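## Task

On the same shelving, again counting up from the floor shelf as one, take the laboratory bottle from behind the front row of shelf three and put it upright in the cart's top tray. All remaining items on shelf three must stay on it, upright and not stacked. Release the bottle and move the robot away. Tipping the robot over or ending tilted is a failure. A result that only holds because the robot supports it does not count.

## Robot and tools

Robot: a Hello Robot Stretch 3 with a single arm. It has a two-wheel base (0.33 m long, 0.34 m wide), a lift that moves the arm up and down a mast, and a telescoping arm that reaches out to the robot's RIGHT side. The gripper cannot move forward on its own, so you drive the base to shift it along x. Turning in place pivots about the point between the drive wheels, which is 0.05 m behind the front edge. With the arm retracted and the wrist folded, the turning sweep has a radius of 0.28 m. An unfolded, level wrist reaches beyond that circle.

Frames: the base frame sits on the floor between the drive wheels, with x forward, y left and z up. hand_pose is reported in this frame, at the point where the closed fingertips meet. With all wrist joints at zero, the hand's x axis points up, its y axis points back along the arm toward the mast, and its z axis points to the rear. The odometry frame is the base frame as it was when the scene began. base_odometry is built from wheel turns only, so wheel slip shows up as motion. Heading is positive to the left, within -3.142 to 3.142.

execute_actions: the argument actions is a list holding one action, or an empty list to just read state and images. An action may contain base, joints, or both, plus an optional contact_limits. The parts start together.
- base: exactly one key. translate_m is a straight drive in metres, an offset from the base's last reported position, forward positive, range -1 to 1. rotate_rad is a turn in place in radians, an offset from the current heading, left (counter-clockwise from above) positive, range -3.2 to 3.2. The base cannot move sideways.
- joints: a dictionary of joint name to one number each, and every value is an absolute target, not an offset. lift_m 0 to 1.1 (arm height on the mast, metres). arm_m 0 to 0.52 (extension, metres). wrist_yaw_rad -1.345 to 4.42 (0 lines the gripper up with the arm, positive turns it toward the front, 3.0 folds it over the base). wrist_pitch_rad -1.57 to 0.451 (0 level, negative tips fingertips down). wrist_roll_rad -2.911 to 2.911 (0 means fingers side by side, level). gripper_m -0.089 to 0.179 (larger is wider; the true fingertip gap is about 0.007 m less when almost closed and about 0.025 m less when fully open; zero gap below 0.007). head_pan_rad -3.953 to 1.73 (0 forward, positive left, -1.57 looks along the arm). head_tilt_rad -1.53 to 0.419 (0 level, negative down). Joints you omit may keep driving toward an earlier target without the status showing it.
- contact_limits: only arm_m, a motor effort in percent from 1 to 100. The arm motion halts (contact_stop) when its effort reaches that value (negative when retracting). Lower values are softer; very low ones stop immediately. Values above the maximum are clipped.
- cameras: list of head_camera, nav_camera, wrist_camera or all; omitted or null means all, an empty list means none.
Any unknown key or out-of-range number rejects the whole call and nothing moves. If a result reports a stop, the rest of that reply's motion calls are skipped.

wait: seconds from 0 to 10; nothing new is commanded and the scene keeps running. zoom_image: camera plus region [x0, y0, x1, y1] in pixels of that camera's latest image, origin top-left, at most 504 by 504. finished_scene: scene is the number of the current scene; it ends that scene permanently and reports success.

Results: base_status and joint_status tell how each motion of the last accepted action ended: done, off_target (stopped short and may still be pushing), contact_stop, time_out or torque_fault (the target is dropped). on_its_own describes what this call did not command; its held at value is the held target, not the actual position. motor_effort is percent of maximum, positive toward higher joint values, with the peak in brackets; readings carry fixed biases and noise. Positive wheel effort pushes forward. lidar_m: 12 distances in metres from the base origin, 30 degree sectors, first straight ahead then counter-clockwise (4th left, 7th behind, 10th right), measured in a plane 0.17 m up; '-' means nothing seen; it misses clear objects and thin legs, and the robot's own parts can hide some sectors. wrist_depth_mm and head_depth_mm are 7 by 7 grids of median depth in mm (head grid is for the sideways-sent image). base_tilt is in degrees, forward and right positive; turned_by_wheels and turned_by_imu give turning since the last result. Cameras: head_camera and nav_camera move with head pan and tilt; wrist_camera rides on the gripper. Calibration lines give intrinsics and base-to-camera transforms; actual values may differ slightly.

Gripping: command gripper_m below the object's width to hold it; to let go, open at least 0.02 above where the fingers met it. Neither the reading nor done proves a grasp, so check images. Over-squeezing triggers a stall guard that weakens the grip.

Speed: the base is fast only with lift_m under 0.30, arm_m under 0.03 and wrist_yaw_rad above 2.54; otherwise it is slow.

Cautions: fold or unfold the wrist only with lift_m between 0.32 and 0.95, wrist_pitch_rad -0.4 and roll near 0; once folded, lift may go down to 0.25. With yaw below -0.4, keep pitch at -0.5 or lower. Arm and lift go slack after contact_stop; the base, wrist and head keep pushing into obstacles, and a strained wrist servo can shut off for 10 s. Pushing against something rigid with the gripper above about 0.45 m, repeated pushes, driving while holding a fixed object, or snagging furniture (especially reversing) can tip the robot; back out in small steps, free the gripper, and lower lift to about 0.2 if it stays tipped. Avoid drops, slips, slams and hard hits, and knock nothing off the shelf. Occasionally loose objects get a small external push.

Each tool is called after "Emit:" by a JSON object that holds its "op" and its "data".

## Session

Emit:
{"op": "execute_actions", "data": {"actions": [{"joints":{"head_pan_rad":-2.0,"head_tilt_rad":-0.3}}], "cameras": ["nav_camera"]}}

Emit:
{"op": "execute_actions", "data": {"actions": [{"joints":{"head_pan_rad":1.7,"lift_m":0.27}}], "cameras": ["nav_camera"]}}

Scene clock: 1.47 s.
base_odometry: x=+0.000 y=+0.000 heading=+0.000 (m, m, rad; odometry frame)
turned_by_wheels: +0.000 (rad since the last result)
turned_by_imu: +0.000 (rad since the last result)
base_tilt: forward=+1.1 right=+1.4 (deg)
lidar_m: 1.74 1.86 2.17 2.17 2.29 1.70 1.70 1.99 1.83 1.82 1.97 1.33
head_depth_mm: 1957 2078 2183 2335 2458 1846 1481 / 1911 2022 2156 2276 2370 1843 1479 / 1879 2009 1859 1943 2078 1863 1476 / 1851 1983 1839 1884 2031 1870 1487 / 1823 1930 1807 1844 1992 1892 1492 / 1797 1904 1773 1817 1937 1869 1490 / 1774 1894 1796 1786 1904 1912 1501
base_status: not commanded
joint_positions: lift_m=+0.529 arm_m=-0.001 wrist_yaw_rad=+2.980 wrist_pitch_rad=-0.343 wrist_roll_rad=-0.014 gripper_m=+0.037 head_pan_rad=-1.993 head_tilt_rad=-0.296
joint_status: all done
motor_effort: left_wheel=+1(1) right_wheel=+0(0) lift_m=+35(34) arm_m=-1(0) wrist_yaw_rad=-1(0) wrist_pitch_rad=+6(6) wrist_roll_rad=+0(1) gripper_m=+0(1) head_pan_rad=-2(38) head_tilt_rad=+0(18) (%)
hand_pose: x=+0.0163 y=+0.0862 z=+0.5585 quat_wxyz=(+0.176, +0.699, +0.065, +0.690) (m; base frame)
wrist_depth_mm: - - - - - - - / - - - - - - - / - - - - - - - / - - - - - - - / - - - - - - - / 838 853 - 818 845 807 823 / 708 706 699 696 699 697 698
pictures: nav_camera (sideways: a quarter turn counterclockwise sets it upright)
camera_calibration (this result's frames):
nav_camera: T_world_to_cam=[[-0.102374, -0.25106, 0.962543, -1.21396], [-0.911286, 0.411641, 0.0104458, 0.0450094], [-0.398845, -0.876082, -0.270929, 0.316022], [0, 0, 0, 1]] pos_world=[0.0427821, -0.046443, 1.25364]
Images, in order (width x height): nav_camera 672x504.

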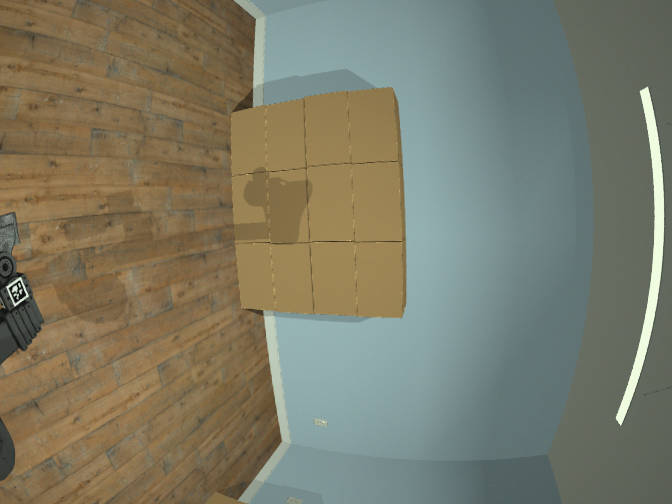

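Scene clock: 4.67 s.
base_odometry: x=+0.000 y=+0.000 heading=+0.000 (m, m, rad; odometry frame)
turned_by_wheels: +0.000 (rad since the last result)
turned_by_imu: +0.000 (rad since the last result)
base_tilt: forward=+1.1 right=+1.4 (deg)
lidar_m: 1.74 1.86 2.18 2.18 2.29 1.69 1.70 1.99 1.83 1.83 1.97 1.32
head_depth_mm: 2161 2272 2215 2466 2349 1836 1466 / 2055 2253 2096 2357 2361 1862 1465 / 2330 2450 2607 2751 2536 1860 1482 / 2438 2548 2736 2889 2530 1880 1483 / 2486 2629 2841 3010 2561 1891 1480 / 2625 2761 2974 3180 2580 1897 1503 / 2627 2777 2867 3009 2716 - -
base_status: not commanded
joint_positions: lift_m=+0.271 arm_m=-0.001 wrist_yaw_rad=+2.980 wrist_pitch_rad=-0.343 wrist_roll_rad=-0.014 gripper_m=+0.037 head_pan_rad=+1.693 head_tilt_rad=-0.296
joint_status: all done
motor_effort: left_wheel=+0(0) right_wheel=-1(0) lift_m=+12(27) arm_m=+0(1) wrist_yaw_rad=+0(0) wrist_pitch_rad=+6(6) wrist_roll_rad=+0(0) gripper_m=+0(1) head_pan_rad=+3(39) head_tilt_rad=-2(1) (%)
hand_pose: x=+0.0163 y=+0.0862 z=+0.3007 quat_wxyz=(+0.177, +0.699, +0.065, +0.690) (m; base frame)
wrist_depth_mm: - - - - - - - / - - - - - - - / - - - - - - - / 821 - 804 803 795 793 771 / 636 617 650 625 621 615 611 / 516 518 - 512 530 507 500 / 442 458 - - 431 432 429
pictures: nav_camera (sideways: a quarter turn counterclockwise sets it upright)
camera_calibration (this result's frames):
nav_camera: T_world_to_cam=[[-0.0423444, 0.267856, 0.962528, -1.21431], [0.99279, 0.11941, 0.0104459, 0.0333943], [-0.112137, 0.956031, -0.270981, 0.314341], [0, 0, 0, 1]] pos_world=[-0.0493233, 0.0207519, 1.25364]
Images, in order (width x height): nav_camera 672x504.

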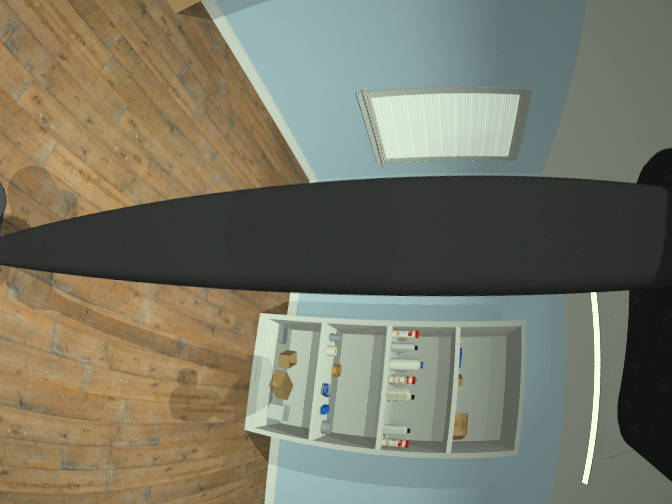

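Emit:
{"op": "execute_actions", "data": {"actions": [{"base":{"rotate_rad":1.29},"joints":{"head_pan_rad":0,"head_tilt_rad":-0.2}}], "cameras": ["head_camera"]}}

Emit:
{"op": "execute_actions", "data": {"actions": [{"base":{"translate_m":1.0}}], "cameras": ["head_camera"]}}

Scene clock: 6.97 s.
base_odometry: x=+0.000 y=+0.000 heading=+1.290 (m, m, rad; odometry frame)
turned_by_wheels: +1.290 (rad since the last result)
turned_by_imu: +1.271 (rad since the last result)
base_tilt: forward=+1.1 right=+1.5 (deg)
lidar_m: 2.17 2.71 2.08 1.70 2.08 1.89 1.82 1.89 1.38 1.33 1.80 1.87
head_depth_mm: 2306 2402 2489 2637 2738 2067 1591 / 2293 2376 2471 2615 2716 2072 1582 / 2244 2328 2448 2547 2489 2096 1595 / 2268 2374 2424 2595 2518 2107 1606 / 2238 2341 2393 2590 2683 2098 1603 / 2236 2228 2417 2509 2536 2112 1604 / 2258 2381 2475 2605 2726 2091 1617
base_status: done
joint_positions: lift_m=+0.271 arm_m=-0.001 wrist_yaw_rad=+2.980 wrist_pitch_rad=-0.343 wrist_roll_rad=-0.014 gripper_m=+0.037 head_pan_rad=+0.007 head_tilt_rad=-0.210
joint_status: all done
motor_effort: left_wheel=-2(10) right_wheel=+3(11) lift_m=+12(12) arm_m=+0(1) wrist_yaw_rad=+0(0) wrist_pitch_rad=+6(6) wrist_roll_rad=+1(0) gripper_m=+0(0) head_pan_rad=-2(39) head_tilt_rad=+4(13) (%)
hand_pose: x=+0.0163 y=+0.0862 z=+0.3007 quat_wxyz=(+0.177, +0.699, +0.065, +0.690) (m; base frame)
wrist_depth_mm: - - - - - - - / - - - - - - - / - - - - - - - / 807 - 805 803 801 796 785 / 641 632 656 623 638 616 614 / 512 519 - 523 528 510 502 / 437 458 - - 436 432 432
pictures: head_camera (sideways: a quarter turn clockwise sets it upright)
camera_calibration (this result's frames):
head_camera: T_world_to_cam=[[-0.217425, 0.0413302, -0.975202, 1.2948], [0.00838781, 0.999145, 0.0404748, -0.0524907], [0.976041, 0.000620414, -0.217585, 0.2386], [0, 0, 0, 1]] pos_world=[0.0490785, -0.00121652, 1.31673]
Images, in order (width x height): head_camera 896x504.

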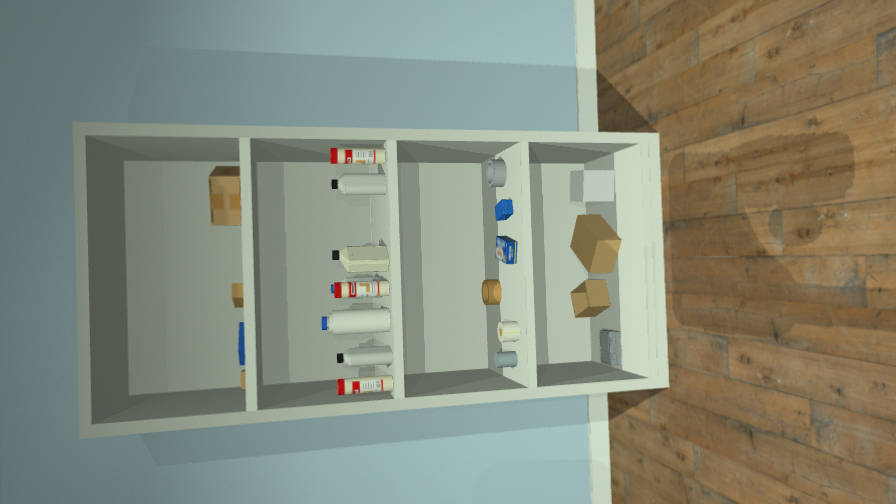

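Scene clock: 11.90 s.
base_odometry: x=+0.277 y=+0.961 heading=+1.290 (m, m, rad; odometry frame)
turned_by_wheels: +0.000 (rad since the last result)
turned_by_imu: +0.000 (rad since the last result)
base_tilt: forward=+1.1 right=+1.4 (deg)
lidar_m: 1.31 1.22 2.10 2.01 2.00 2.40 2.82 1.89 1.67 1.48 1.30 1.21
head_depth_mm: 1078 1078 1129 1153 1300 1339 1444 / 1382 1251 1489 1173 1573 1394 1489 / 1386 1183 1514 1483 1643 1427 1517 / 1385 1428 1517 1170 1628 1356 1505 / 1384 1418 1497 1173 1628 1372 1533 / 1386 1408 1482 1166 1640 1324 1512 / 1360 1373 1431 1131 1379 1264 1399
base_status: done
joint_positions: lift_m=+0.271 arm_m=-0.001 wrist_yaw_rad=+2.980 wrist_pitch_rad=-0.343 wrist_roll_rad=-0.014 gripper_m=+0.037 head_pan_rad=+0.007 head_tilt_rad=-0.210
joint_status: not commanded
motor_effort: left_wheel=-3(8) right_wheel=+2(10) lift_m=+12(12) arm_m=+0(1) wrist_yaw_rad=+0(1) wrist_pitch_rad=+6(6) wrist_roll_rad=+1(1) gripper_m=+0(1) head_pan_rad=-2(3) head_tilt_rad=+4(4) (%)
hand_pose: x=+0.0163 y=+0.0862 z=+0.3007 quat_wxyz=(+0.177, +0.699, +0.065, +0.690) (m; base frame)
wrist_depth_mm: - - - - - - - / - - - - - - - / - - - - - - - / 806 - 813 800 793 800 768 / 627 640 656 619 617 612 616 / 532 517 - 507 532 510 510 / 438 457 - - 430 439 435
pictures: head_camera (sideways: a quarter turn clockwise sets it upright)
camera_calibration (this result's frames):
head_camera: T_world_to_cam=[[-0.217087, 0.0413465, -0.975276, 1.2949], [0.00843826, 0.999145, 0.0404801, -0.0524979], [0.976116, 0.00055806, -0.21725, 0.238163], [0, 0, 0, 1]] pos_world=[0.0490733, -0.00121932, 1.31675]
Images, in order (width x height): head_camera 896x504.

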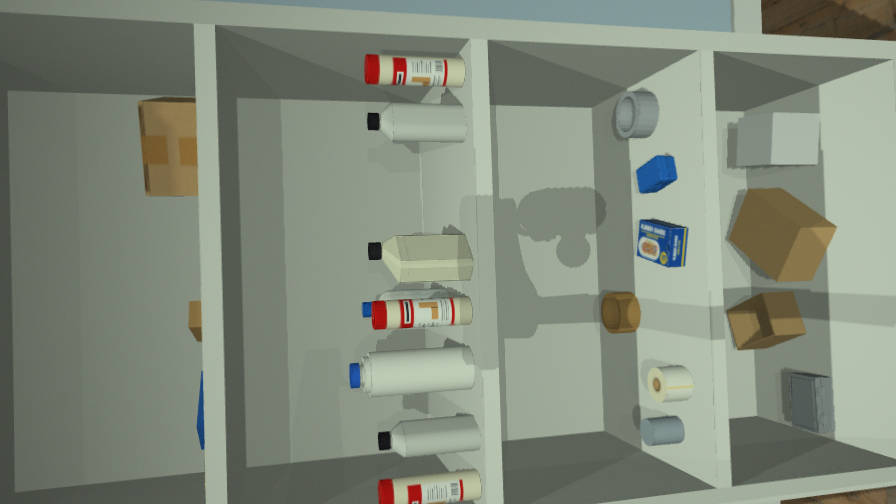

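Emit:
{"op": "execute_actions", "data": {"actions": [{"base":{"translate_m":0.52}}], "cameras": []}}

Emit:
{"op": "execute_actions", "data": {"actions": [{"base":{"rotate_rad":1.58}}], "cameras": []}}

Emit:
{"op": "execute_actions", "data": {"actions": [{"base":{"translate_m":0.12},"joints":{"lift_m":0.9,"wrist_pitch_rad":-0.4,"head_pan_rad":-1.4,"head_tilt_rad":-0.5}}], "cameras": []}}

Emit:
{"op": "execute_actions", "data": {"actions": [{"joints":{"wrist_yaw_rad":0.0}}], "cameras": []}}

Emit:
{"op": "execute_actions", "data": {"actions": [{"joints":{"wrist_pitch_rad":0.0,"gripper_m":0.09,"lift_m":0.97,"arm_m":0.1}}], "cameras": ["wrist_camera"]}}

Scene clock: 15.53 s.
base_odometry: x=+0.422 y=+1.460 heading=+1.290 (m, m, rad; odometry frame)
turned_by_wheels: +0.000 (rad since the last result)
turned_by_imu: +0.000 (rad since the last result)
base_tilt: forward=+1.1 right=+1.5 (deg)
lidar_m: 0.79 0.77 1.56 2.02 2.10 2.77 3.32 2.03 1.80 1.24 1.59 0.74
head_depth_mm: 604 770 1007 971 673 1134 916 / 620 751 1012 1052 740 1161 955 / 920 731 1015 1054 739 1156 959 / 919 716 1009 681 661 1152 957 / 917 705 1006 831 670 1151 962 / 922 688 999 1028 677 1154 972 / 915 678 999 645 663 1139 973
base_status: done
joint_positions: lift_m=+0.271 arm_m=-0.001 wrist_yaw_rad=+2.980 wrist_pitch_rad=-0.343 wrist_roll_rad=-0.014 gripper_m=+0.037 head_pan_rad=+0.007 head_tilt_rad=-0.210
joint_status: not commanded
motor_effort: left_wheel=-3(7) right_wheel=+3(10) lift_m=+12(12) arm_m=+0(1) wrist_yaw_rad=+0(1) wrist_pitch_rad=+6(6) wrist_roll_rad=+1(1) gripper_m=+0(0) head_pan_rad=-2(3) head_tilt_rad=+5(5) (%)
hand_pose: x=+0.0163 y=+0.0862 z=+0.3007 quat_wxyz=(+0.177, +0.699, +0.065, +0.690) (m; base frame)
wrist_depth_mm: - - - - - - - / - - - - - - 603 / - - - - - - 657 / 822 - 803 809 791 776 650 / 632 630 658 619 623 608 593 / 518 523 - 523 531 506 509 / 435 453 - - 431 433 431
pictures: none
No camera images: the call's "cameras" was empty. Leave "cameras" out to get every camera's image.

Scene clock: 17.83 s.
base_odometry: x=+0.422 y=+1.460 heading=+2.870 (m, m, rad; odometry frame)
turned_by_wheels: +1.580 (rad since the last result)
turned_by_imu: +1.555 (rad since the last result)
base_tilt: forward=+1.1 right=+1.5 (deg)
lidar_m: 2.02 2.06 2.76 3.31 2.03 1.80 1.24 1.59 0.74 0.79 0.77 1.55
head_depth_mm: 1751 1852 1929 2013 2134 2055 1600 / 1761 1827 1912 2003 2131 2065 1594 / 1759 1831 1920 2000 2126 2082 1593 / 1757 1831 1912 1996 2129 2098 1589 / 1749 1823 1916 2013 2115 2101 1626 / 1729 1833 1902 2007 2101 2113 1616 / 1753 1813 1902 1987 2091 2129 1651
base_status: done
joint_positions: lift_m=+0.271 arm_m=-0.001 wrist_yaw_rad=+2.980 wrist_pitch_rad=-0.343 wrist_roll_rad=-0.014 gripper_m=+0.037 head_pan_rad=+0.007 head_tilt_rad=-0.210
joint_status: not commanded
motor_effort: left_wheel=-3(11) right_wheel=+2(12) lift_m=+13(12) arm_m=-1(1) wrist_yaw_rad=+0(0) wrist_pitch_rad=+6(6) wrist_roll_rad=+0(1) gripper_m=-1(0) head_pan_rad=-3(3) head_tilt_rad=+4(3) (%)
hand_pose: x=+0.0163 y=+0.0861 z=+0.3007 quat_wxyz=(+0.177, +0.699, +0.065, +0.690) (m; base frame)
wrist_depth_mm: - - - - - - - / - - - - - - - / - - - - - - - / 834 - 795 794 780 773 776 / 627 629 656 628 631 611 615 / 510 513 - 510 525 501 508 / 443 457 - - 436 434 426
pictures: none
No camera images: the call's "cameras" was empty. Leave "cameras" out to get every camera's image.

Scene clock: 24.40 s.
base_odometry: x=+0.306 y=+1.493 heading=+2.869 (m, m, rad; odometry frame)
turned_by_wheels: +0.000 (rad since the last result)
turned_by_imu: +0.001 (rad since the last result)
base_tilt: forward=+1.1 right=+1.5 (deg)
lidar_m: 1.90 1.97 2.23 3.31 2.11 1.92 1.36 1.59 0.81 0.80 0.71 1.55
head_depth_mm: 864 937 627 666 1124 907 1243 / 876 928 654 682 1128 911 1229 / 888 946 758 709 1094 958 - / 896 943 675 720 1129 930 - / 906 984 670 1134 1138 968 1213 / 845 867 698 810 933 955 1154 / 652 643 661 726 1446 1548 1296
base_status: done
joint_positions: lift_m=+0.899 arm_m=-0.001 wrist_yaw_rad=+2.980 wrist_pitch_rad=-0.416 wrist_roll_rad=-0.014 gripper_m=+0.037 head_pan_rad=-1.393 head_tilt_rad=-0.494
joint_status: all done
motor_effort: left_wheel=-2(12) right_wheel=+2(9) lift_m=+56(59) arm_m=-1(1) wrist_yaw_rad=+0(0) wrist_pitch_rad=+5(6) wrist_roll_rad=+0(1) gripper_m=+0(1) head_pan_rad=-4(38) head_tilt_rad=-2(17) (%)
hand_pose: x=+0.0150 y=+0.0777 z=+0.9123 quat_wxyz=(+0.201, +0.696, +0.091, +0.683) (m; base frame)
wrist_depth_mm: - - - - - - - / - - - - - - - / - - - - - - - / - - - - - - - / - - - - - - - / - - - - - - - / - - - - - - -
pictures: none
No camera images: the call's "cameras" was empty. Leave "cameras" out to get every camera's image.

Scene clock: 26.90 s.
base_odometry: x=+0.306 y=+1.493 heading=+2.869 (m, m, rad; odometry frame)
turned_by_wheels: +0.000 (rad since the last result)
turned_by_imu: +0.000 (rad since the last result)
base_tilt: forward=+1.1 right=+1.5 (deg)
lidar_m: 1.90 1.96 2.24 3.32 2.11 1.93 1.36 1.59 0.81 0.80 0.71 1.55
head_depth_mm: 865 941 625 670 1120 927 1249 / 879 929 652 686 1128 956 - / 887 943 759 708 1093 962 1223 / 897 947 677 721 1142 930 1209 / 909 987 671 1136 1140 963 1209 / 845 866 698 814 936 955 1155 / 654 643 660 730 1437 1544 1300
base_status: not commanded
joint_positions: lift_m=+0.899 arm_m=-0.001 wrist_yaw_rad=+0.003 wrist_pitch_rad=-0.416 wrist_roll_rad=-0.014 gripper_m=+0.037 head_pan_rad=-1.393 head_tilt_rad=-0.494
joint_status: all done
motor_effort: left_wheel=-3(3) right_wheel=+2(2) lift_m=+56(55) arm_m=-1(1) wrist_yaw_rad=-2(6) wrist_pitch_rad=+5(5) wrist_roll_rad=+1(1) gripper_m=+0(0) head_pan_rad=-2(3) head_tilt_rad=-2(2) (%)
hand_pose: x=-0.0209 y=-0.3687 z=+0.9123 quat_wxyz=(+0.697, +0.148, -0.687, -0.144) (m; base frame)
wrist_depth_mm: 328 331 339 340 352 355 359 / 434 642 775 809 816 745 514 / 427 652 871 884 910 750 527 / 458 643 859 845 835 751 520 / - 610 682 698 682 680 601 / - 587 - 611 621 619 - / - - 930 963 971 844 -
pictures: none
No camera images: the call's "cameras" was empty. Leave "cameras" out to get every camera's image.

Scene clock: 28.87 s.
base_odometry: x=+0.306 y=+1.493 heading=+2.869 (m, m, rad; odometry frame)
turned_by_wheels: +0.000 (rad since the last result)
turned_by_imu: +0.000 (rad since the last result)
base_tilt: forward=+1.1 right=+1.4 (deg)
lidar_m: 1.90 1.97 2.24 3.33 2.11 1.92 1.36 1.59 0.81 0.80 0.70 1.55
head_depth_mm: 863 939 624 - - - 1207 / 879 928 657 - - - 1190 / 880 947 757 957 1090 959 1204 / 896 949 678 720 1134 938 1211 / 908 987 671 1134 1138 966 1212 / 847 865 699 814 932 952 1159 / 655 642 662 728 1426 1545 1290
base_status: not commanded
joint_positions: lift_m=+0.969 arm_m=+0.100 wrist_yaw_rad=+0.002 wrist_pitch_rad=-0.023 wrist_roll_rad=-0.014 gripper_m=+0.090 head_pan_rad=-1.393 head_tilt_rad=-0.494
joint_status: all done
motor_effort: left_wheel=-2(3) right_wheel=+2(2) lift_m=+55(61) arm_m=+3(3) wrist_yaw_rad=-1(2) wrist_pitch_rad=+8(9) wrist_roll_rad=+1(0) gripper_m=-1(80) head_pan_rad=-2(2) head_tilt_rad=-3(3) (%)
hand_pose: x=-0.0210 y=-0.5003 z=+1.0780 quat_wxyz=(+0.712, +0.009, -0.702, -0.008) (m; base frame)
wrist_depth_mm: 438 646 674 677 678 684 514 / 423 600 328 696 695 704 528 / 309 562 321 697 347 729 344 / 310 346 331 555 335 686 356 / 317 346 348 347 341 386 355 / 297 299 304 308 313 317 323 / 426 676 811 821 841 767 529
pictures: wrist_camera
camera_calibration (this result's frames):
wrist_camera: T_world_to_cam=[[-0.998281, 0.0338385, -0.0478635, 0.0472836], [0.0534708, 0.191129, -0.980107, 1.18874], [-0.0240172, -0.980981, -0.19261, -0.120082], [0, 0, 0, 1]] pos_world=[-0.0192444, -0.3466, 1.14422]
Images, in order (width x height): wrist_camera 644x364.

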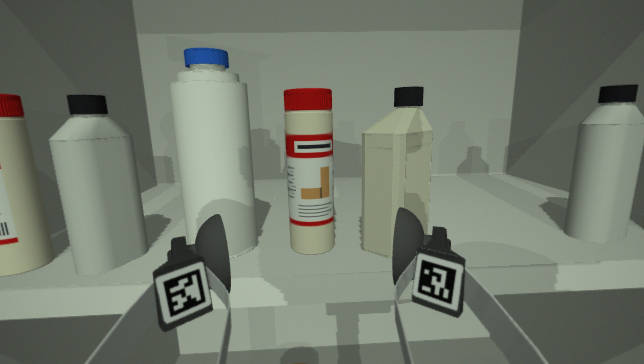

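Emit:
{"op": "execute_actions", "data": {"actions": [{"base":{"translate_m":0.01},"joints":{"arm_m":0.23,"gripper_m":0.085}}], "cameras": ["wrist_camera"]}}

Scene clock: 31.27 s.
base_odometry: x=+0.296 y=+1.495 heading=+2.869 (m, m, rad; odometry frame)
turned_by_wheels: +0.000 (rad since the last result)
turned_by_imu: +0.000 (rad since the last result)
base_tilt: forward=+1.1 right=+1.5 (deg)
lidar_m: 1.89 1.96 2.22 3.31 2.12 1.94 1.37 1.59 0.82 0.80 0.70 1.55
head_depth_mm: 868 942 804 - 1107 909 1192 / 880 924 631 - 1096 910 1184 / 888 938 675 718 1093 956 1201 / 896 955 680 720 1130 934 1203 / 909 981 657 1101 1120 969 1209 / 819 837 687 788 908 941 1167 / 633 641 656 734 1455 1541 1287
base_status: done
joint_positions: lift_m=+0.969 arm_m=+0.230 wrist_yaw_rad=+0.001 wrist_pitch_rad=-0.023 wrist_roll_rad=-0.014 gripper_m=+0.085 head_pan_rad=-1.393 head_tilt_rad=-0.494
joint_status: all done
motor_effort: left_wheel=-2(6) right_wheel=+2(7) lift_m=+56(56) arm_m=+2(1) wrist_yaw_rad=-1(1) wrist_pitch_rad=+8(7) wrist_roll_rad=+1(1) gripper_m=+2(33) head_pan_rad=-3(2) head_tilt_rad=-3(3) (%)
hand_pose: x=-0.0211 y=-0.6303 z=+1.0780 quat_wxyz=(+0.712, +0.009, -0.702, -0.008) (m; base frame)
wrist_depth_mm: 428 192 541 551 567 560 518 / 427 179 555 205 585 584 522 / 432 186 576 194 584 224 531 / 440 192 227 201 205 234 504 / 230 199 376 208 273 333 384 / 226 257 282 217 263 258 271 / 211 213 218 215 209 204 209
pictures: wrist_camera
camera_calibration (this result's frames):
wrist_camera: T_world_to_cam=[[-0.998269, 0.0341727, -0.0478647, 0.0518094], [0.0535352, 0.191077, -0.980114, 1.21357], [-0.0243473, -0.98098, -0.192576, -0.247653], [0, 0, 0, 1]] pos_world=[-0.0192788, -0.476599, 1.14423]
Images, in order (width x height): wrist_camera 644x364.

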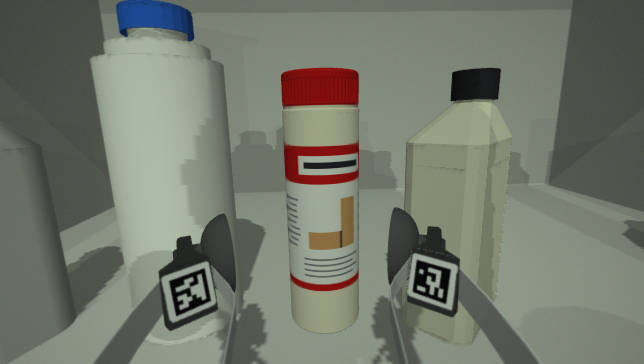

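Emit:
{"op": "execute_actions", "data": {"actions": [{"base":{"translate_m":-0.006},"joints":{"arm_m":0.30}}], "cameras": []}}

Emit:
{"op": "execute_actions", "data": {"actions": [{"joints":{"gripper_m":0.02}}], "cameras": []}}

Emit:
{"op": "execute_actions", "data": {"actions": [{"joints":{"lift_m":0.99}}], "cameras": []}}

Emit:
{"op": "execute_actions", "data": {"actions": [{"joints":{"arm_m":0.15}}], "cameras": []}}

Emit:
{"op": "execute_actions", "data": {"actions": [{"base":{"translate_m":-0.21}}], "cameras": ["wrist_camera"]}}

Scene clock: 33.27 s.
base_odometry: x=+0.302 y=+1.494 heading=+2.869 (m, m, rad; odometry frame)
turned_by_wheels: +0.000 (rad since the last result)
turned_by_imu: +0.000 (rad since the last result)
base_tilt: forward=+1.1 right=+1.5 (deg)
lidar_m: 1.89 1.96 2.23 3.30 2.12 1.93 1.36 1.59 0.81 0.80 0.70 1.54
head_depth_mm: 864 940 - 1181 1126 908 1194 / 877 929 - 1206 1130 911 1186 / 888 945 758 710 1089 955 1212 / 896 952 675 720 1135 934 1207 / 908 983 663 1118 1143 968 1211 / 839 857 690 805 921 952 1152 / 646 641 666 722 1428 1535 1295
base_status: done
joint_positions: lift_m=+0.969 arm_m=+0.300 wrist_yaw_rad=+0.001 wrist_pitch_rad=-0.023 wrist_roll_rad=-0.014 gripper_m=+0.085 head_pan_rad=-1.393 head_tilt_rad=-0.494
joint_status: all done
motor_effort: left_wheel=-2(8) right_wheel=+3(5) lift_m=+56(56) arm_m=+3(3) wrist_yaw_rad=-1(1) wrist_pitch_rad=+7(8) wrist_roll_rad=+1(0) gripper_m=+0(1) head_pan_rad=-3(2) head_tilt_rad=-3(2) (%)
hand_pose: x=-0.0211 y=-0.7003 z=+1.0780 quat_wxyz=(+0.712, +0.009, -0.702, -0.008) (m; base frame)
wrist_depth_mm: 118 139 478 484 495 506 507 / 117 133 494 118 519 181 467 / 120 135 510 122 532 151 471 / 122 137 529 126 540 136 474 / 126 140 411 131 380 141 355 / 129 138 266 136 264 145 268 / 134 150 207 142 204 158 209
pictures: none
No camera images: the call's "cameras" was empty. Leave "cameras" out to get every camera's image.

Scene clock: 34.40 s.
base_odometry: x=+0.302 y=+1.494 heading=+2.869 (m, m, rad; odometry frame)
turned_by_wheels: +0.000 (rad since the last result)
turned_by_imu: +0.000 (rad since the last result)
base_tilt: forward=+1.1 right=+1.5 (deg)
lidar_m: 1.90 1.96 2.23 3.31 2.12 1.94 1.36 1.59 0.81 0.80 0.71 1.55
head_depth_mm: 863 945 - 1185 1127 905 1210 / 876 927 - 1210 1125 905 1185 / 887 943 757 711 1091 956 1199 / 894 952 677 722 1139 933 1202 / 907 982 661 1116 1138 964 1211 / 838 853 689 800 925 952 1154 / 647 645 660 723 1439 1536 1285
base_status: not commanded
joint_positions: lift_m=+0.969 arm_m=+0.300 wrist_yaw_rad=-0.001 wrist_pitch_rad=-0.023 wrist_roll_rad=-0.014 gripper_m=+0.021 head_pan_rad=-1.393 head_tilt_rad=-0.494
joint_status: all done
motor_effort: left_wheel=-3(3) right_wheel=+3(3) lift_m=+56(56) arm_m=+2(2) wrist_yaw_rad=+1(1) wrist_pitch_rad=+8(7) wrist_roll_rad=+1(1) gripper_m=-14(86) head_pan_rad=-2(3) head_tilt_rad=-1(2) (%)
hand_pose: x=-0.0217 y=-0.7003 z=+1.0780 quat_wxyz=(+0.712, +0.008, -0.702, -0.008) (m; base frame)
wrist_depth_mm: 118 139 486 486 504 504 505 / 117 134 495 118 518 179 484 / 120 135 513 121 524 150 474 / 122 137 527 126 533 136 482 / 126 140 408 131 351 143 353 / 129 142 - 136 - 147 268 / 134 141 206 140 204 150 210
pictures: none
No camera images: the call's "cameras" was empty. Leave "cameras" out to get every camera's image.

Scene clock: 35.33 s.
base_odometry: x=+0.302 y=+1.494 heading=+2.869 (m, m, rad; odometry frame)
turned_by_wheels: +0.000 (rad since the last result)
turned_by_imu: +0.000 (rad since the last result)
base_tilt: forward=+1.1 right=+1.5 (deg)
lidar_m: 1.89 1.96 2.22 3.32 2.10 1.94 1.36 1.59 0.81 0.80 0.70 1.56
head_depth_mm: 863 932 - 1164 1122 907 1199 / 873 920 - 1201 1124 903 1185 / 885 945 724 716 1086 956 1196 / 896 950 680 721 1129 937 1208 / 911 987 663 1116 1142 966 1210 / 836 856 689 801 924 953 1148 / 646 642 657 726 1435 1556 1290
base_status: not commanded
joint_positions: lift_m=+0.989 arm_m=+0.300 wrist_yaw_rad=-0.001 wrist_pitch_rad=-0.044 wrist_roll_rad=-0.014 gripper_m=+0.021 head_pan_rad=-1.393 head_tilt_rad=-0.494
joint_status: all done
motor_effort: left_wheel=-3(3) right_wheel=+3(3) lift_m=+57(59) arm_m=+2(3) wrist_yaw_rad=+0(0) wrist_pitch_rad=+14(15) wrist_roll_rad=+1(1) gripper_m=-12(13) head_pan_rad=-2(3) head_tilt_rad=-3(3) (%)
hand_pose: x=-0.0217 y=-0.6996 z=+1.0923 quat_wxyz=(+0.712, +0.016, -0.702, -0.016) (m; base frame)
wrist_depth_mm: 126 467 480 479 487 496 497 / 118 133 486 118 510 515 518 / 119 135 510 121 536 171 495 / 122 138 532 125 546 142 481 / 126 140 414 131 368 142 373 / 130 142 - 135 - 149 287 / 135 142 220 140 218 153 228
pictures: none
No camera images: the call's "cameras" was empty. Leave "cameras" out to get every camera's image.

Scene clock: 37.70 s.
base_odometry: x=+0.302 y=+1.494 heading=+2.869 (m, m, rad; odometry frame)
turned_by_wheels: +0.000 (rad since the last result)
turned_by_imu: +0.000 (rad since the last result)
base_tilt: forward=+1.1 right=+1.5 (deg)
lidar_m: 1.89 1.96 2.22 3.31 2.12 1.93 1.36 1.59 0.81 0.80 0.70 1.56
head_depth_mm: 864 944 637 - 1016 904 1195 / 873 928 474 - - 907 1187 / 886 948 783 710 1088 960 1201 / 901 950 678 721 1135 937 1201 / 909 984 662 1130 1134 963 1212 / 836 855 688 800 921 954 1156 / 647 643 665 724 1445 1549 1290
base_status: not commanded
joint_positions: lift_m=+0.989 arm_m=+0.150 wrist_yaw_rad=-0.001 wrist_pitch_rad=-0.046 wrist_roll_rad=-0.014 gripper_m=+0.021 head_pan_rad=-1.393 head_tilt_rad=-0.494
joint_status: all done
motor_effort: left_wheel=-3(3) right_wheel=+3(3) lift_m=+57(57) arm_m=-3(5) wrist_yaw_rad=+1(1) wrist_pitch_rad=+15(15) wrist_roll_rad=+0(0) gripper_m=-12(14) head_pan_rad=-2(3) head_tilt_rad=-2(2) (%)
hand_pose: x=-0.0217 y=-0.5502 z=+1.0920 quat_wxyz=(+0.712, +0.016, -0.702, -0.017) (m; base frame)
wrist_depth_mm: 432 598 617 617 622 637 509 / 429 565 267 118 645 648 513 / 261 525 266 121 312 691 518 / 253 299 274 126 301 690 519 / 258 370 280 131 313 413 349 / 268 299 - 135 - 294 293 / 254 256 260 140 271 652 491
pictures: none
No camera images: the call's "cameras" was empty. Leave "cameras" out to get every camera's image.

Scene clock: 40.80 s.
base_odometry: x=+0.504 y=+1.437 heading=+2.869 (m, m, rad; odometry frame)
turned_by_wheels: +0.000 (rad since the last result)
turned_by_imu: +0.001 (rad since the last result)
base_tilt: forward=+1.0 right=+1.5 (deg)
lidar_m: 2.10 2.14 2.82 3.31 1.98 1.71 1.15 1.60 0.70 0.79 0.82 1.56
head_depth_mm: 868 948 991 - 998 926 1177 / 876 944 473 - - 926 1202 / 893 954 688 716 1130 935 1202 / 901 975 689 1203 1126 939 1208 / 911 983 840 1222 1125 996 1219 / 924 981 704 1250 1147 987 1204 / 937 1002 772 1042 1101 1005 1190
base_status: done
joint_positions: lift_m=+0.989 arm_m=+0.150 wrist_yaw_rad=-0.001 wrist_pitch_rad=-0.046 wrist_roll_rad=-0.014 gripper_m=+0.021 head_pan_rad=-1.393 head_tilt_rad=-0.494
joint_status: not commanded
motor_effort: left_wheel=-2(7) right_wheel=+3(3) lift_m=+57(57) arm_m=-3(3) wrist_yaw_rad=+0(0) wrist_pitch_rad=+15(15) wrist_roll_rad=+1(1) gripper_m=-13(13) head_pan_rad=-3(3) head_tilt_rad=-3(2) (%)
hand_pose: x=-0.0217 y=-0.5502 z=+1.0920 quat_wxyz=(+0.712, +0.016, -0.702, -0.017) (m; base frame)
wrist_depth_mm: 594 602 615 630 615 427 295 / 616 618 631 118 655 430 287 / 645 639 297 121 673 294 283 / 654 579 286 125 554 300 288 / 334 433 292 130 307 315 298 / 310 311 - 134 - 295 278 / 257 262 263 140 447 373 290
pictures: wrist_camera
camera_calibration (this result's frames):
wrist_camera: T_world_to_cam=[[-0.998194, 0.0373602, -0.0470387, 0.0500633], [0.0539551, 0.213398, -0.975474, 1.21931], [-0.0264059, -0.976251, -0.215029, -0.13932], [0, 0, 0, 1]] pos_world=[-0.0194938, -0.39808, 1.1618]
Images, in order (width x height): wrist_camera 644x364.

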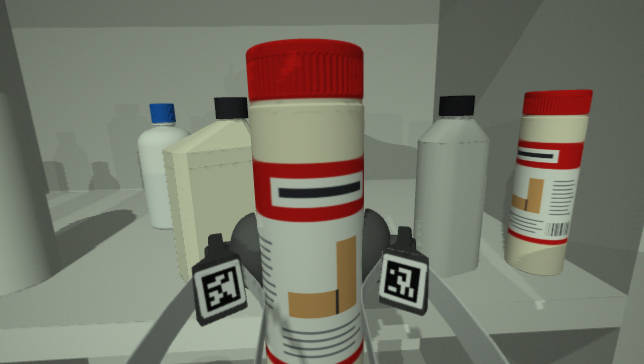

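Emit:
{"op": "execute_actions", "data": {"actions": [{"base":{"translate_m":-0.02},"joints":{"arm_m":0.32}}], "cameras": []}}

Emit:
{"op": "execute_actions", "data": {"actions": [{"joints":{"lift_m":0.968}}], "cameras": []}}

Emit:
{"op": "execute_actions", "data": {"actions": [{"joints":{"gripper_m":0.085}}], "cameras": []}}

Emit:
{"op": "execute_actions", "data": {"actions": [{"joints":{"arm_m":0.15}}], "cameras": []}}

Emit:
{"op": "execute_actions", "data": {"actions": [{"base":{"translate_m":0.225}}], "cameras": ["wrist_camera"]}}

Scene clock: 43.63 s.
base_odometry: x=+0.524 y=+1.432 heading=+2.869 (m, m, rad; odometry frame)
turned_by_wheels: +0.000 (rad since the last result)
turned_by_imu: +0.000 (rad since the last result)
base_tilt: forward=+1.1 right=+1.5 (deg)
lidar_m: 2.12 2.15 2.83 3.31 1.96 1.69 1.14 1.59 0.69 0.79 0.84 1.55
head_depth_mm: 872 932 - 1164 1122 923 1171 / 877 933 - 1186 1124 928 1192 / 894 959 758 716 1132 956 1201 / 899 971 674 1200 1135 943 1202 / 911 976 823 1221 1108 991 1212 / 921 995 725 1254 1147 983 1214 / 933 986 743 1084 1105 1005 1201
base_status: done
joint_positions: lift_m=+0.989 arm_m=+0.320 wrist_yaw_rad=-0.001 wrist_pitch_rad=-0.046 wrist_roll_rad=-0.014 gripper_m=+0.021 head_pan_rad=-1.393 head_tilt_rad=-0.494
joint_status: all done
motor_effort: left_wheel=-2(6) right_wheel=+2(5) lift_m=+58(58) arm_m=+2(3) wrist_yaw_rad=+1(1) wrist_pitch_rad=+15(15) wrist_roll_rad=+0(0) gripper_m=-12(12) head_pan_rad=-3(3) head_tilt_rad=-1(1) (%)
hand_pose: x=-0.0217 y=-0.7195 z=+1.0920 quat_wxyz=(+0.712, +0.016, -0.702, -0.017) (m; base frame)
wrist_depth_mm: 454 451 460 473 479 394 270 / 461 473 475 118 492 397 240 / 264 154 487 121 516 399 124 / 132 147 505 125 535 137 119 / 131 148 431 131 446 137 121 / 134 151 - 135 - 140 127 / 137 152 231 140 229 139 135
pictures: none
No camera images: the call's "cameras" was empty. Leave "cameras" out to get every camera's image.

Scene clock: 44.57 s.
base_odometry: x=+0.524 y=+1.432 heading=+2.869 (m, m, rad; odometry frame)
turned_by_wheels: +0.000 (rad since the last result)
turned_by_imu: +0.000 (rad since the last result)
base_tilt: forward=+1.1 right=+1.5 (deg)
lidar_m: 2.12 2.15 2.83 3.31 1.96 1.69 1.14 1.60 0.69 0.79 0.83 1.55
head_depth_mm: 870 943 - 1175 1117 926 1165 / 880 941 - 1209 1128 932 1198 / 886 966 753 715 1128 960 1203 / 905 974 676 1207 1134 939 1203 / 910 976 823 1232 1108 993 1206 / 928 993 728 1240 1140 981 1205 / 941 996 746 1082 1108 1000 1199
base_status: not commanded
joint_positions: lift_m=+0.969 arm_m=+0.320 wrist_yaw_rad=-0.001 wrist_pitch_rad=-0.022 wrist_roll_rad=-0.014 gripper_m=+0.021 head_pan_rad=-1.393 head_tilt_rad=-0.494
joint_status: all done
motor_effort: left_wheel=-2(2) right_wheel=+2(2) lift_m=+12(49) arm_m=+2(2) wrist_yaw_rad=+0(1) wrist_pitch_rad=+7(15) wrist_roll_rad=+0(0) gripper_m=-13(12) head_pan_rad=-3(3) head_tilt_rad=-3(2) (%)
hand_pose: x=-0.0217 y=-0.7203 z=+1.0779 quat_wxyz=(+0.712, +0.008, -0.702, -0.008) (m; base frame)
wrist_depth_mm: 461 463 470 472 486 393 260 / 269 155 486 118 496 397 122 / 134 148 499 121 516 393 118 / 130 146 517 125 526 135 117 / 131 148 409 130 427 137 121 / 133 151 - 134 279 139 126 / 136 150 213 140 214 137 132
pictures: none
No camera images: the call's "cameras" was empty. Leave "cameras" out to get every camera's image.

Scene clock: 45.70 s.
base_odometry: x=+0.524 y=+1.432 heading=+2.869 (m, m, rad; odometry frame)
turned_by_wheels: +0.000 (rad since the last result)
turned_by_imu: +0.000 (rad since the last result)
base_tilt: forward=+1.1 right=+1.5 (deg)
lidar_m: 2.12 2.15 2.82 3.31 1.96 1.69 1.13 1.59 0.69 0.79 0.83 1.55
head_depth_mm: 868 946 - 1182 1125 922 1166 / 881 940 - 1208 1128 930 1196 / 889 967 755 717 1130 959 1204 / 902 970 676 1200 1133 940 1206 / 910 975 822 1228 1108 998 1204 / 923 994 722 1254 1142 982 1208 / 933 992 743 1089 1108 1008 1198
base_status: not commanded
joint_positions: lift_m=+0.969 arm_m=+0.320 wrist_yaw_rad=-0.001 wrist_pitch_rad=-0.021 wrist_roll_rad=-0.014 gripper_m=+0.085 head_pan_rad=-1.393 head_tilt_rad=-0.494
joint_status: all done
motor_effort: left_wheel=-2(2) right_wheel=+2(2) lift_m=+11(11) arm_m=+3(2) wrist_yaw_rad=+0(0) wrist_pitch_rad=+7(7) wrist_roll_rad=+1(0) gripper_m=+0(80) head_pan_rad=-3(3) head_tilt_rad=-2(2) (%)
hand_pose: x=-0.0217 y=-0.7203 z=+1.0781 quat_wxyz=(+0.712, +0.008, -0.702, -0.008) (m; base frame)
wrist_depth_mm: 458 462 469 474 476 392 260 / 269 155 483 117 502 390 121 / 134 149 492 120 513 396 117 / 130 145 516 125 530 136 117 / 131 148 408 130 427 137 121 / 133 147 268 135 264 134 126 / 136 160 212 141 213 141 132
pictures: none
No camera images: the call's "cameras" was empty. Leave "cameras" out to get every camera's image.

Scene clock: 48.20 s.
base_odometry: x=+0.524 y=+1.432 heading=+2.869 (m, m, rad; odometry frame)
turned_by_wheels: +0.000 (rad since the last result)
turned_by_imu: +0.000 (rad since the last result)
base_tilt: forward=+1.1 right=+1.5 (deg)
lidar_m: 2.12 2.15 2.83 3.31 1.96 1.70 1.14 1.60 0.69 0.79 0.84 1.55
head_depth_mm: 870 949 850 - - 928 1173 / 876 935 657 - - 929 1196 / 893 967 803 716 1133 957 1212 / 897 978 676 1198 1138 939 1200 / 914 976 823 1229 1108 992 1201 / 922 986 727 1248 1142 982 1205 / 938 986 743 1082 1107 998 1200
base_status: not commanded
joint_positions: lift_m=+0.969 arm_m=+0.150 wrist_yaw_rad=-0.001 wrist_pitch_rad=-0.021 wrist_roll_rad=-0.014 gripper_m=+0.085 head_pan_rad=-1.393 head_tilt_rad=-0.494
joint_status: all done
motor_effort: left_wheel=-2(2) right_wheel=+2(2) lift_m=+11(11) arm_m=-3(3) wrist_yaw_rad=+1(1) wrist_pitch_rad=+7(7) wrist_roll_rad=+1(1) gripper_m=+0(1) head_pan_rad=-3(2) head_tilt_rad=-2(2) (%)
hand_pose: x=-0.0217 y=-0.5510 z=+1.0781 quat_wxyz=(+0.712, +0.008, -0.702, -0.008) (m; base frame)
wrist_depth_mm: 591 606 632 626 622 399 274 / 626 629 634 652 642 402 271 / 642 634 320 305 290 294 276 / 651 427 316 311 298 300 278 / 391 386 330 319 325 308 279 / 293 291 284 280 263 276 272 / 252 259 259 771 576 371 287
pictures: none
No camera images: the call's "cameras" was empty. Leave "cameras" out to get every camera's image.

Scene clock: 51.40 s.
base_odometry: x=+0.307 y=+1.492 heading=+2.869 (m, m, rad; odometry frame)
turned_by_wheels: +0.000 (rad since the last result)
turned_by_imu: +0.000 (rad since the last result)
base_tilt: forward=+1.1 right=+1.5 (deg)
lidar_m: 1.90 1.96 2.23 3.32 2.11 1.93 1.36 1.59 0.81 0.80 0.71 1.54
head_depth_mm: 864 939 637 - - 901 1194 / 878 932 810 - - 904 1196 / 885 946 795 703 1096 962 1208 / 894 947 667 717 1134 933 1204 / 911 987 673 1140 1130 969 1210 / 854 869 687 814 937 952 1155 / 658 643 659 724 1424 1550 1299
base_status: done
joint_positions: lift_m=+0.969 arm_m=+0.150 wrist_yaw_rad=-0.001 wrist_pitch_rad=-0.021 wrist_roll_rad=-0.014 gripper_m=+0.085 head_pan_rad=-1.393 head_tilt_rad=-0.494
joint_status: not commanded
motor_effort: left_wheel=-2(0) right_wheel=+2(7) lift_m=+11(11) arm_m=-3(3) wrist_yaw_rad=+1(1) wrist_pitch_rad=+7(7) wrist_roll_rad=+0(1) gripper_m=+0(1) head_pan_rad=-3(3) head_tilt_rad=-2(1) (%)
hand_pose: x=-0.0217 y=-0.5510 z=+1.0781 quat_wxyz=(+0.712, +0.008, -0.702, -0.008) (m; base frame)
wrist_depth_mm: 442 597 613 622 633 646 515 / 427 538 617 640 656 645 507 / 258 539 291 664 301 313 491 / 257 564 293 544 298 319 509 / 260 306 330 401 318 329 327 / 262 290 284 282 264 275 274 / 246 251 258 260 768 647 499
pictures: wrist_camera
camera_calibration (this result's frames):
wrist_camera: T_world_to_cam=[[-0.998196, 0.0361914, -0.0479108, 0.0497358], [0.0539324, 0.189688, -0.980362, 1.19805], [-0.0263925, -0.981177, -0.191298, -0.171395], [0, 0, 0, 1]] pos_world=[-0.0194913, -0.397225, 1.14412]
Images, in order (width x height): wrist_camera 644x364.

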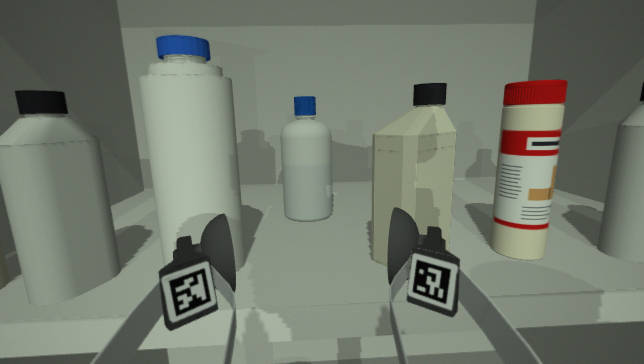

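Emit:
{"op": "execute_actions", "data": {"actions": [{"base":{"translate_m":0.008},"joints":{"arm_m":0.40,"gripper_m":0.06,"lift_m":0.985}}], "cameras": []}}

Emit:
{"op": "execute_actions", "data": {"actions": [{"joints":{"gripper_m":0.11}}], "cameras": ["wrist_camera"]}}

Scene clock: 54.77 s.
base_odometry: x=+0.299 y=+1.495 heading=+2.869 (m, m, rad; odometry frame)
turned_by_wheels: +0.000 (rad since the last result)
turned_by_imu: +0.000 (rad since the last result)
base_tilt: forward=+1.0 right=+1.5 (deg)
lidar_m: 1.89 1.96 2.23 3.29 2.11 1.94 1.37 1.59 0.82 0.81 0.70 1.55
head_depth_mm: 866 925 - 674 1130 905 1200 / 876 940 - 711 1132 909 1180 / 886 946 754 714 1088 955 1204 / 896 951 676 718 1131 931 1202 / 908 982 657 1114 1131 961 1209 / 829 850 687 797 918 944 1153 / 640 641 660 726 1446 1545 1293
base_status: done
joint_positions: lift_m=+0.984 arm_m=+0.400 wrist_yaw_rad=-0.001 wrist_pitch_rad=-0.021 wrist_roll_rad=-0.014 gripper_m=+0.060 head_pan_rad=-1.393 head_tilt_rad=-0.494
joint_status: all done
motor_effort: left_wheel=-3(5) right_wheel=+2(7) lift_m=+56(56) arm_m=+4(3) wrist_yaw_rad=+0(1) wrist_pitch_rad=+7(7) wrist_roll_rad=+0(1) gripper_m=+0(75) head_pan_rad=-3(2) head_tilt_rad=-1(1) (%)
hand_pose: x=-0.0216 y=-0.8003 z=+1.0933 quat_wxyz=(+0.712, +0.008, -0.702, -0.008) (m; base frame)
wrist_depth_mm: 376 386 394 397 406 409 420 / 393 392 404 412 414 416 430 / 403 411 415 414 430 437 447 / 427 433 431 190 451 456 457 / 429 436 444 193 453 427 392 / 322 317 - 202 - 302 267 / 243 241 239 210 235 232 78
pictures: none
No camera images: the call's "cameras" was empty. Leave "cameras" out to get every camera's image.

Scene clock: 55.77 s.
base_odometry: x=+0.299 y=+1.495 heading=+2.869 (m, m, rad; odometry frame)
turned_by_wheels: +0.000 (rad since the last result)
turned_by_imu: +0.000 (rad since the last result)
base_tilt: forward=+1.1 right=+1.5 (deg)
lidar_m: 1.89 1.96 2.22 3.32 2.12 1.93 1.37 1.59 0.81 0.81 0.70 1.55
head_depth_mm: 867 926 - 671 1120 904 1198 / 877 942 - 709 1132 909 1187 / 884 944 759 713 1096 960 1195 / 898 952 677 717 1133 936 1202 / 906 982 658 1109 1134 966 1202 / 831 847 689 795 915 948 1153 / 643 641 659 727 1445 1549 1291
base_status: not commanded
joint_positions: lift_m=+0.984 arm_m=+0.400 wrist_yaw_rad=-0.001 wrist_pitch_rad=-0.021 wrist_roll_rad=-0.014 gripper_m=+0.110 head_pan_rad=-1.393 head_tilt_rad=-0.494
joint_status: all done
motor_effort: left_wheel=-3(2) right_wheel=+2(2) lift_m=+56(56) arm_m=+2(2) wrist_yaw_rad=+0(1) wrist_pitch_rad=+7(7) wrist_roll_rad=+0(1) gripper_m=+0(81) head_pan_rad=-2(3) head_tilt_rad=-1(2) (%)
hand_pose: x=-0.0216 y=-0.8003 z=+1.0933 quat_wxyz=(+0.712, +0.008, -0.702, -0.008) (m; base frame)
wrist_depth_mm: 391 391 390 398 405 411 415 / 395 396 400 406 416 422 427 / 407 411 422 413 430 436 442 / 416 426 429 188 446 462 458 / 430 437 440 195 452 424 390 / 319 335 297 201 289 312 267 / - 231 238 209 234 231 78
pictures: wrist_camera
camera_calibration (this result's frames):
wrist_camera: T_world_to_cam=[[-0.998196, 0.0361731, -0.0479109, 0.0594796], [0.0539291, 0.189693, -0.980361, 1.26029], [-0.0263743, -0.981177, -0.191302, -0.413109], [0, 0, 0, 1]] pos_world=[-0.0194894, -0.646553, 1.15936]
Images, in order (width x height): wrist_camera 644x364.

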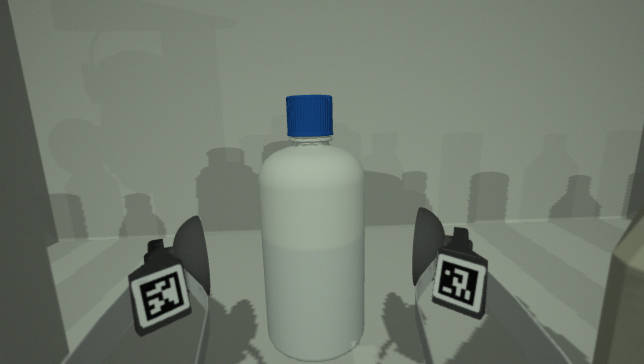

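Emit:
{"op": "execute_actions", "data": {"actions": [{"joints":{"arm_m":0.47}}], "cameras": []}}

Emit:
{"op": "execute_actions", "data": {"actions": [{"joints":{"gripper_m":0.03}}], "cameras": []}}

Emit:
{"op": "execute_actions", "data": {"actions": [{"joints":{"lift_m":1.005,"wrist_pitch_rad":0.03}}], "cameras": []}}

Emit:
{"op": "execute_actions", "data": {"actions": [{"joints":{"arm_m":0.0,"head_pan_rad":-3.7,"head_tilt_rad":-0.3}}], "cameras": ["wrist_camera","nav_camera","head_camera"]}}

Scene clock: 57.70 s.
base_odometry: x=+0.299 y=+1.495 heading=+2.869 (m, m, rad; odometry frame)
turned_by_wheels: +0.000 (rad since the last result)
turned_by_imu: +0.000 (rad since the last result)
base_tilt: forward=+1.1 right=+1.5 (deg)
lidar_m: 1.89 1.96 2.22 3.31 2.11 1.93 1.37 1.59 0.81 0.81 0.70 1.54
head_depth_mm: 865 921 655 674 1126 910 1191 / 875 936 - 710 1126 906 1182 / 887 948 753 711 1088 958 1200 / 898 944 677 721 1134 936 1205 / 909 980 658 1111 1135 965 1207 / 831 848 688 791 914 945 1160 / 640 641 660 729 1447 1549 1284
base_status: not commanded
joint_positions: lift_m=+0.984 arm_m=+0.470 wrist_yaw_rad=-0.001 wrist_pitch_rad=-0.021 wrist_roll_rad=-0.014 gripper_m=+0.110 head_pan_rad=-1.393 head_tilt_rad=-0.494
joint_status: all done
motor_effort: left_wheel=-2(2) right_wheel=+2(2) lift_m=+56(55) arm_m=+3(3) wrist_yaw_rad=+1(0) wrist_pitch_rad=+7(7) wrist_roll_rad=+1(1) gripper_m=-1(1) head_pan_rad=-3(3) head_tilt_rad=-2(1) (%)
hand_pose: x=-0.0216 y=-0.8703 z=+1.0933 quat_wxyz=(+0.712, +0.008, -0.702, -0.008) (m; base frame)
wrist_depth_mm: 322 326 330 332 337 344 353 / 331 333 340 343 350 356 359 / 342 346 353 135 363 367 381 / 357 357 363 125 371 382 387 / 367 370 133 118 257 392 390 / 320 337 140 123 272 311 298 / 244 230 220 128 234 232 230
pictures: none
No camera images: the call's "cameras" was empty. Leave "cameras" out to get every camera's image.

Scene clock: 59.00 s.
base_odometry: x=+0.299 y=+1.495 heading=+2.869 (m, m, rad; odometry frame)
turned_by_wheels: +0.000 (rad since the last result)
turned_by_imu: +0.000 (rad since the last result)
base_tilt: forward=+1.1 right=+1.5 (deg)
lidar_m: 1.89 1.96 2.22 3.32 2.12 1.93 1.37 1.59 0.81 0.80 0.71 1.55
head_depth_mm: 862 919 654 673 1124 905 1200 / 878 935 - 711 1132 904 1192 / 886 949 757 711 1098 961 1205 / 896 951 677 720 1140 935 1203 / 907 980 657 1109 1134 966 1201 / 825 847 687 796 913 943 1155 / 639 645 659 728 1455 1547 1292
base_status: not commanded
joint_positions: lift_m=+0.984 arm_m=+0.470 wrist_yaw_rad=-0.001 wrist_pitch_rad=-0.021 wrist_roll_rad=-0.014 gripper_m=+0.031 head_pan_rad=-1.393 head_tilt_rad=-0.494
joint_status: all done
motor_effort: left_wheel=-3(3) right_wheel=+3(3) lift_m=+56(55) arm_m=+3(3) wrist_yaw_rad=+0(1) wrist_pitch_rad=+7(7) wrist_roll_rad=+0(1) gripper_m=-18(91) head_pan_rad=-2(2) head_tilt_rad=-2(1) (%)
hand_pose: x=-0.0217 y=-0.8703 z=+1.0933 quat_wxyz=(+0.712, +0.008, -0.702, -0.008) (m; base frame)
wrist_depth_mm: 319 325 331 334 341 344 348 / 331 335 339 342 350 358 361 / 340 346 354 134 363 367 372 / 356 357 359 123 373 381 394 / 366 367 126 117 373 390 395 / 317 313 128 121 147 298 296 / 242 240 218 126 228 232 231
pictures: none
No camera images: the call's "cameras" was empty. Leave "cameras" out to get every camera's image.

Scene clock: 59.90 s.
base_odometry: x=+0.299 y=+1.495 heading=+2.869 (m, m, rad; odometry frame)
turned_by_wheels: +0.000 (rad since the last result)
turned_by_imu: +0.000 (rad since the last result)
base_tilt: forward=+1.1 right=+1.5 (deg)
lidar_m: 1.89 1.96 2.22 3.31 2.12 1.94 1.36 1.59 0.81 0.80 0.70 1.55
head_depth_mm: 865 919 652 673 1122 904 1190 / 875 925 801 712 1128 908 1181 / 883 943 754 711 1096 957 1201 / 894 951 677 720 1132 935 1202 / 906 980 659 1106 1136 967 1210 / 828 848 686 797 909 942 1152 / 641 643 660 726 1444 1548 1287
base_status: not commanded
joint_positions: lift_m=+1.004 arm_m=+0.470 wrist_yaw_rad=-0.001 wrist_pitch_rad=-0.030 wrist_roll_rad=-0.014 gripper_m=+0.031 head_pan_rad=-1.393 head_tilt_rad=-0.494
joint_status: wrist_pitch_rad off_target (ended at -0.030, target +0.030); the others done
motor_effort: left_wheel=-3(3) right_wheel=+3(3) lift_m=+59(60) arm_m=+1(2) wrist_yaw_rad=+1(1) wrist_pitch_rad=+19(23) wrist_roll_rad=+0(0) gripper_m=-17(18) head_pan_rad=-2(3) head_tilt_rad=-2(1) (%)
hand_pose: x=-0.0217 y=-0.8701 z=+1.1110 quat_wxyz=(+0.712, +0.011, -0.702, -0.011) (m; base frame)
wrist_depth_mm: 319 325 328 331 338 344 353 / 329 334 338 341 351 353 360 / 340 347 352 133 361 371 376 / 356 360 360 124 375 381 386 / 366 373 126 117 381 396 397 / 349 344 128 121 215 328 324 / 267 263 238 126 251 254 251
pictures: none
No camera images: the call's "cameras" was empty. Leave "cameras" out to get every camera's image.

Scene clock: 64.53 s.
base_odometry: x=+0.299 y=+1.495 heading=+2.869 (m, m, rad; odometry frame)
turned_by_wheels: +0.000 (rad since the last result)
turned_by_imu: +0.001 (rad since the last result)
base_tilt: forward=+1.1 right=+1.5 (deg)
lidar_m: 1.89 1.95 2.22 3.30 2.12 1.93 1.37 1.59 0.81 0.80 0.70 1.55
head_depth_mm: 2367 2520 2739 - - - - / 2175 2381 - - - - - / 2055 2186 - - - - - / 1929 2042 - - - - - / 1813 1918 1946 - - - - / 1719 1774 1866 1974 - - - / 1601 1695 1774 1839 - - -
base_status: not commanded
joint_positions: lift_m=+1.004 arm_m=+0.000 wrist_yaw_rad=-0.001 wrist_pitch_rad=-0.031 wrist_roll_rad=-0.014 gripper_m=+0.031 head_pan_rad=-3.693 head_tilt_rad=-0.310
joint_status: all done
motor_effort: left_wheel=-3(3) right_wheel=+3(3) lift_m=+58(59) arm_m=-4(3) wrist_yaw_rad=+0(1) wrist_pitch_rad=+20(20) wrist_roll_rad=+1(1) gripper_m=-17(17) head_pan_rad=-3(38) head_tilt_rad=+3(16) (%)
hand_pose: x=-0.0217 y=-0.4007 z=+1.1108 quat_wxyz=(+0.712, +0.011, -0.702, -0.011) (m; base frame)
wrist_depth_mm: 433 654 739 766 772 750 522 / 428 633 771 762 777 759 521 / 392 548 424 133 808 670 452 / 393 415 428 124 464 458 460 / 404 421 126 117 424 465 454 / 403 399 128 121 530 720 515 / 442 634 814 126 849 733 545
pictures: head_camera (sideways: a quarter turn clockwise sets it upright), nav_camera (sideways: a quarter turn counterclockwise sets it upright), wrist_camera
camera_calibration (this result's frames):
head_camera: T_world_to_cam=[[0.244039, -0.200404, -0.948832, 1.25753], [-0.539873, -0.840855, 0.0387432, -0.0468868], [-0.805594, 0.502794, -0.313394, 0.374166], [0, 0, 0, 1]] pos_world=[-0.0307738, 0.0244614, 1.31227]
nav_camera: T_world_to_cam=[[-0.247034, 0.140857, 0.958715, -1.20808], [0.525677, 0.85062, 0.0104766, 0.0362039], [-0.814026, 0.506562, -0.284177, 0.335797], [0, 0, 0, 1]] pos_world=[-0.0441193, -0.030732, 1.25325]
wrist_camera: T_world_to_cam=[[-0.998193, 0.0367137, -0.0475745, 0.0456809], [0.0539539, 0.19893, -0.978527, 1.20327], [-0.0264614, -0.979326, -0.200551, -0.00665564], [0, 0, 0, 1]] pos_world=[-0.0194989, -0.247562, 1.17827]
Images, in order (width x height): head_camera 896x504, nav_camera 672x504, wrist_camera 644x364.

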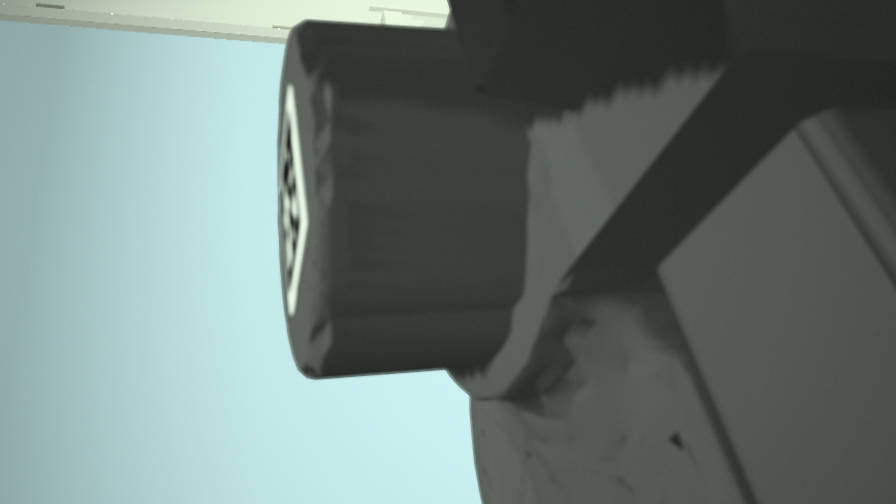

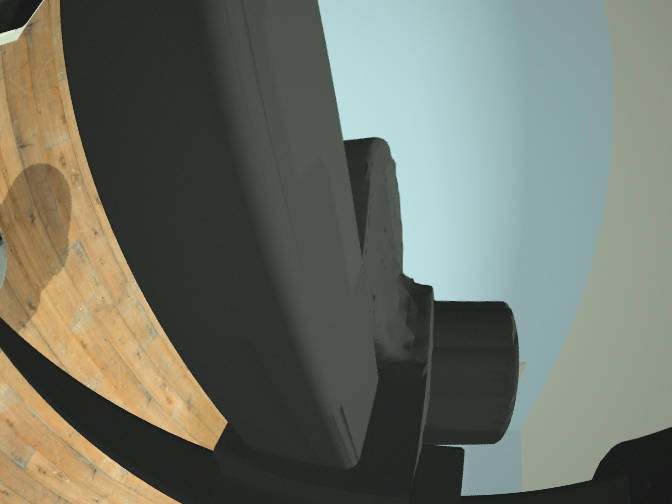

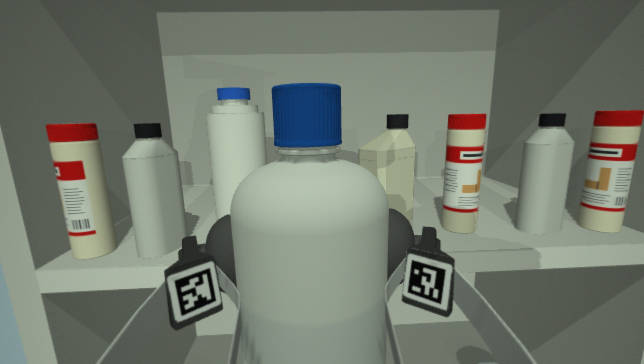

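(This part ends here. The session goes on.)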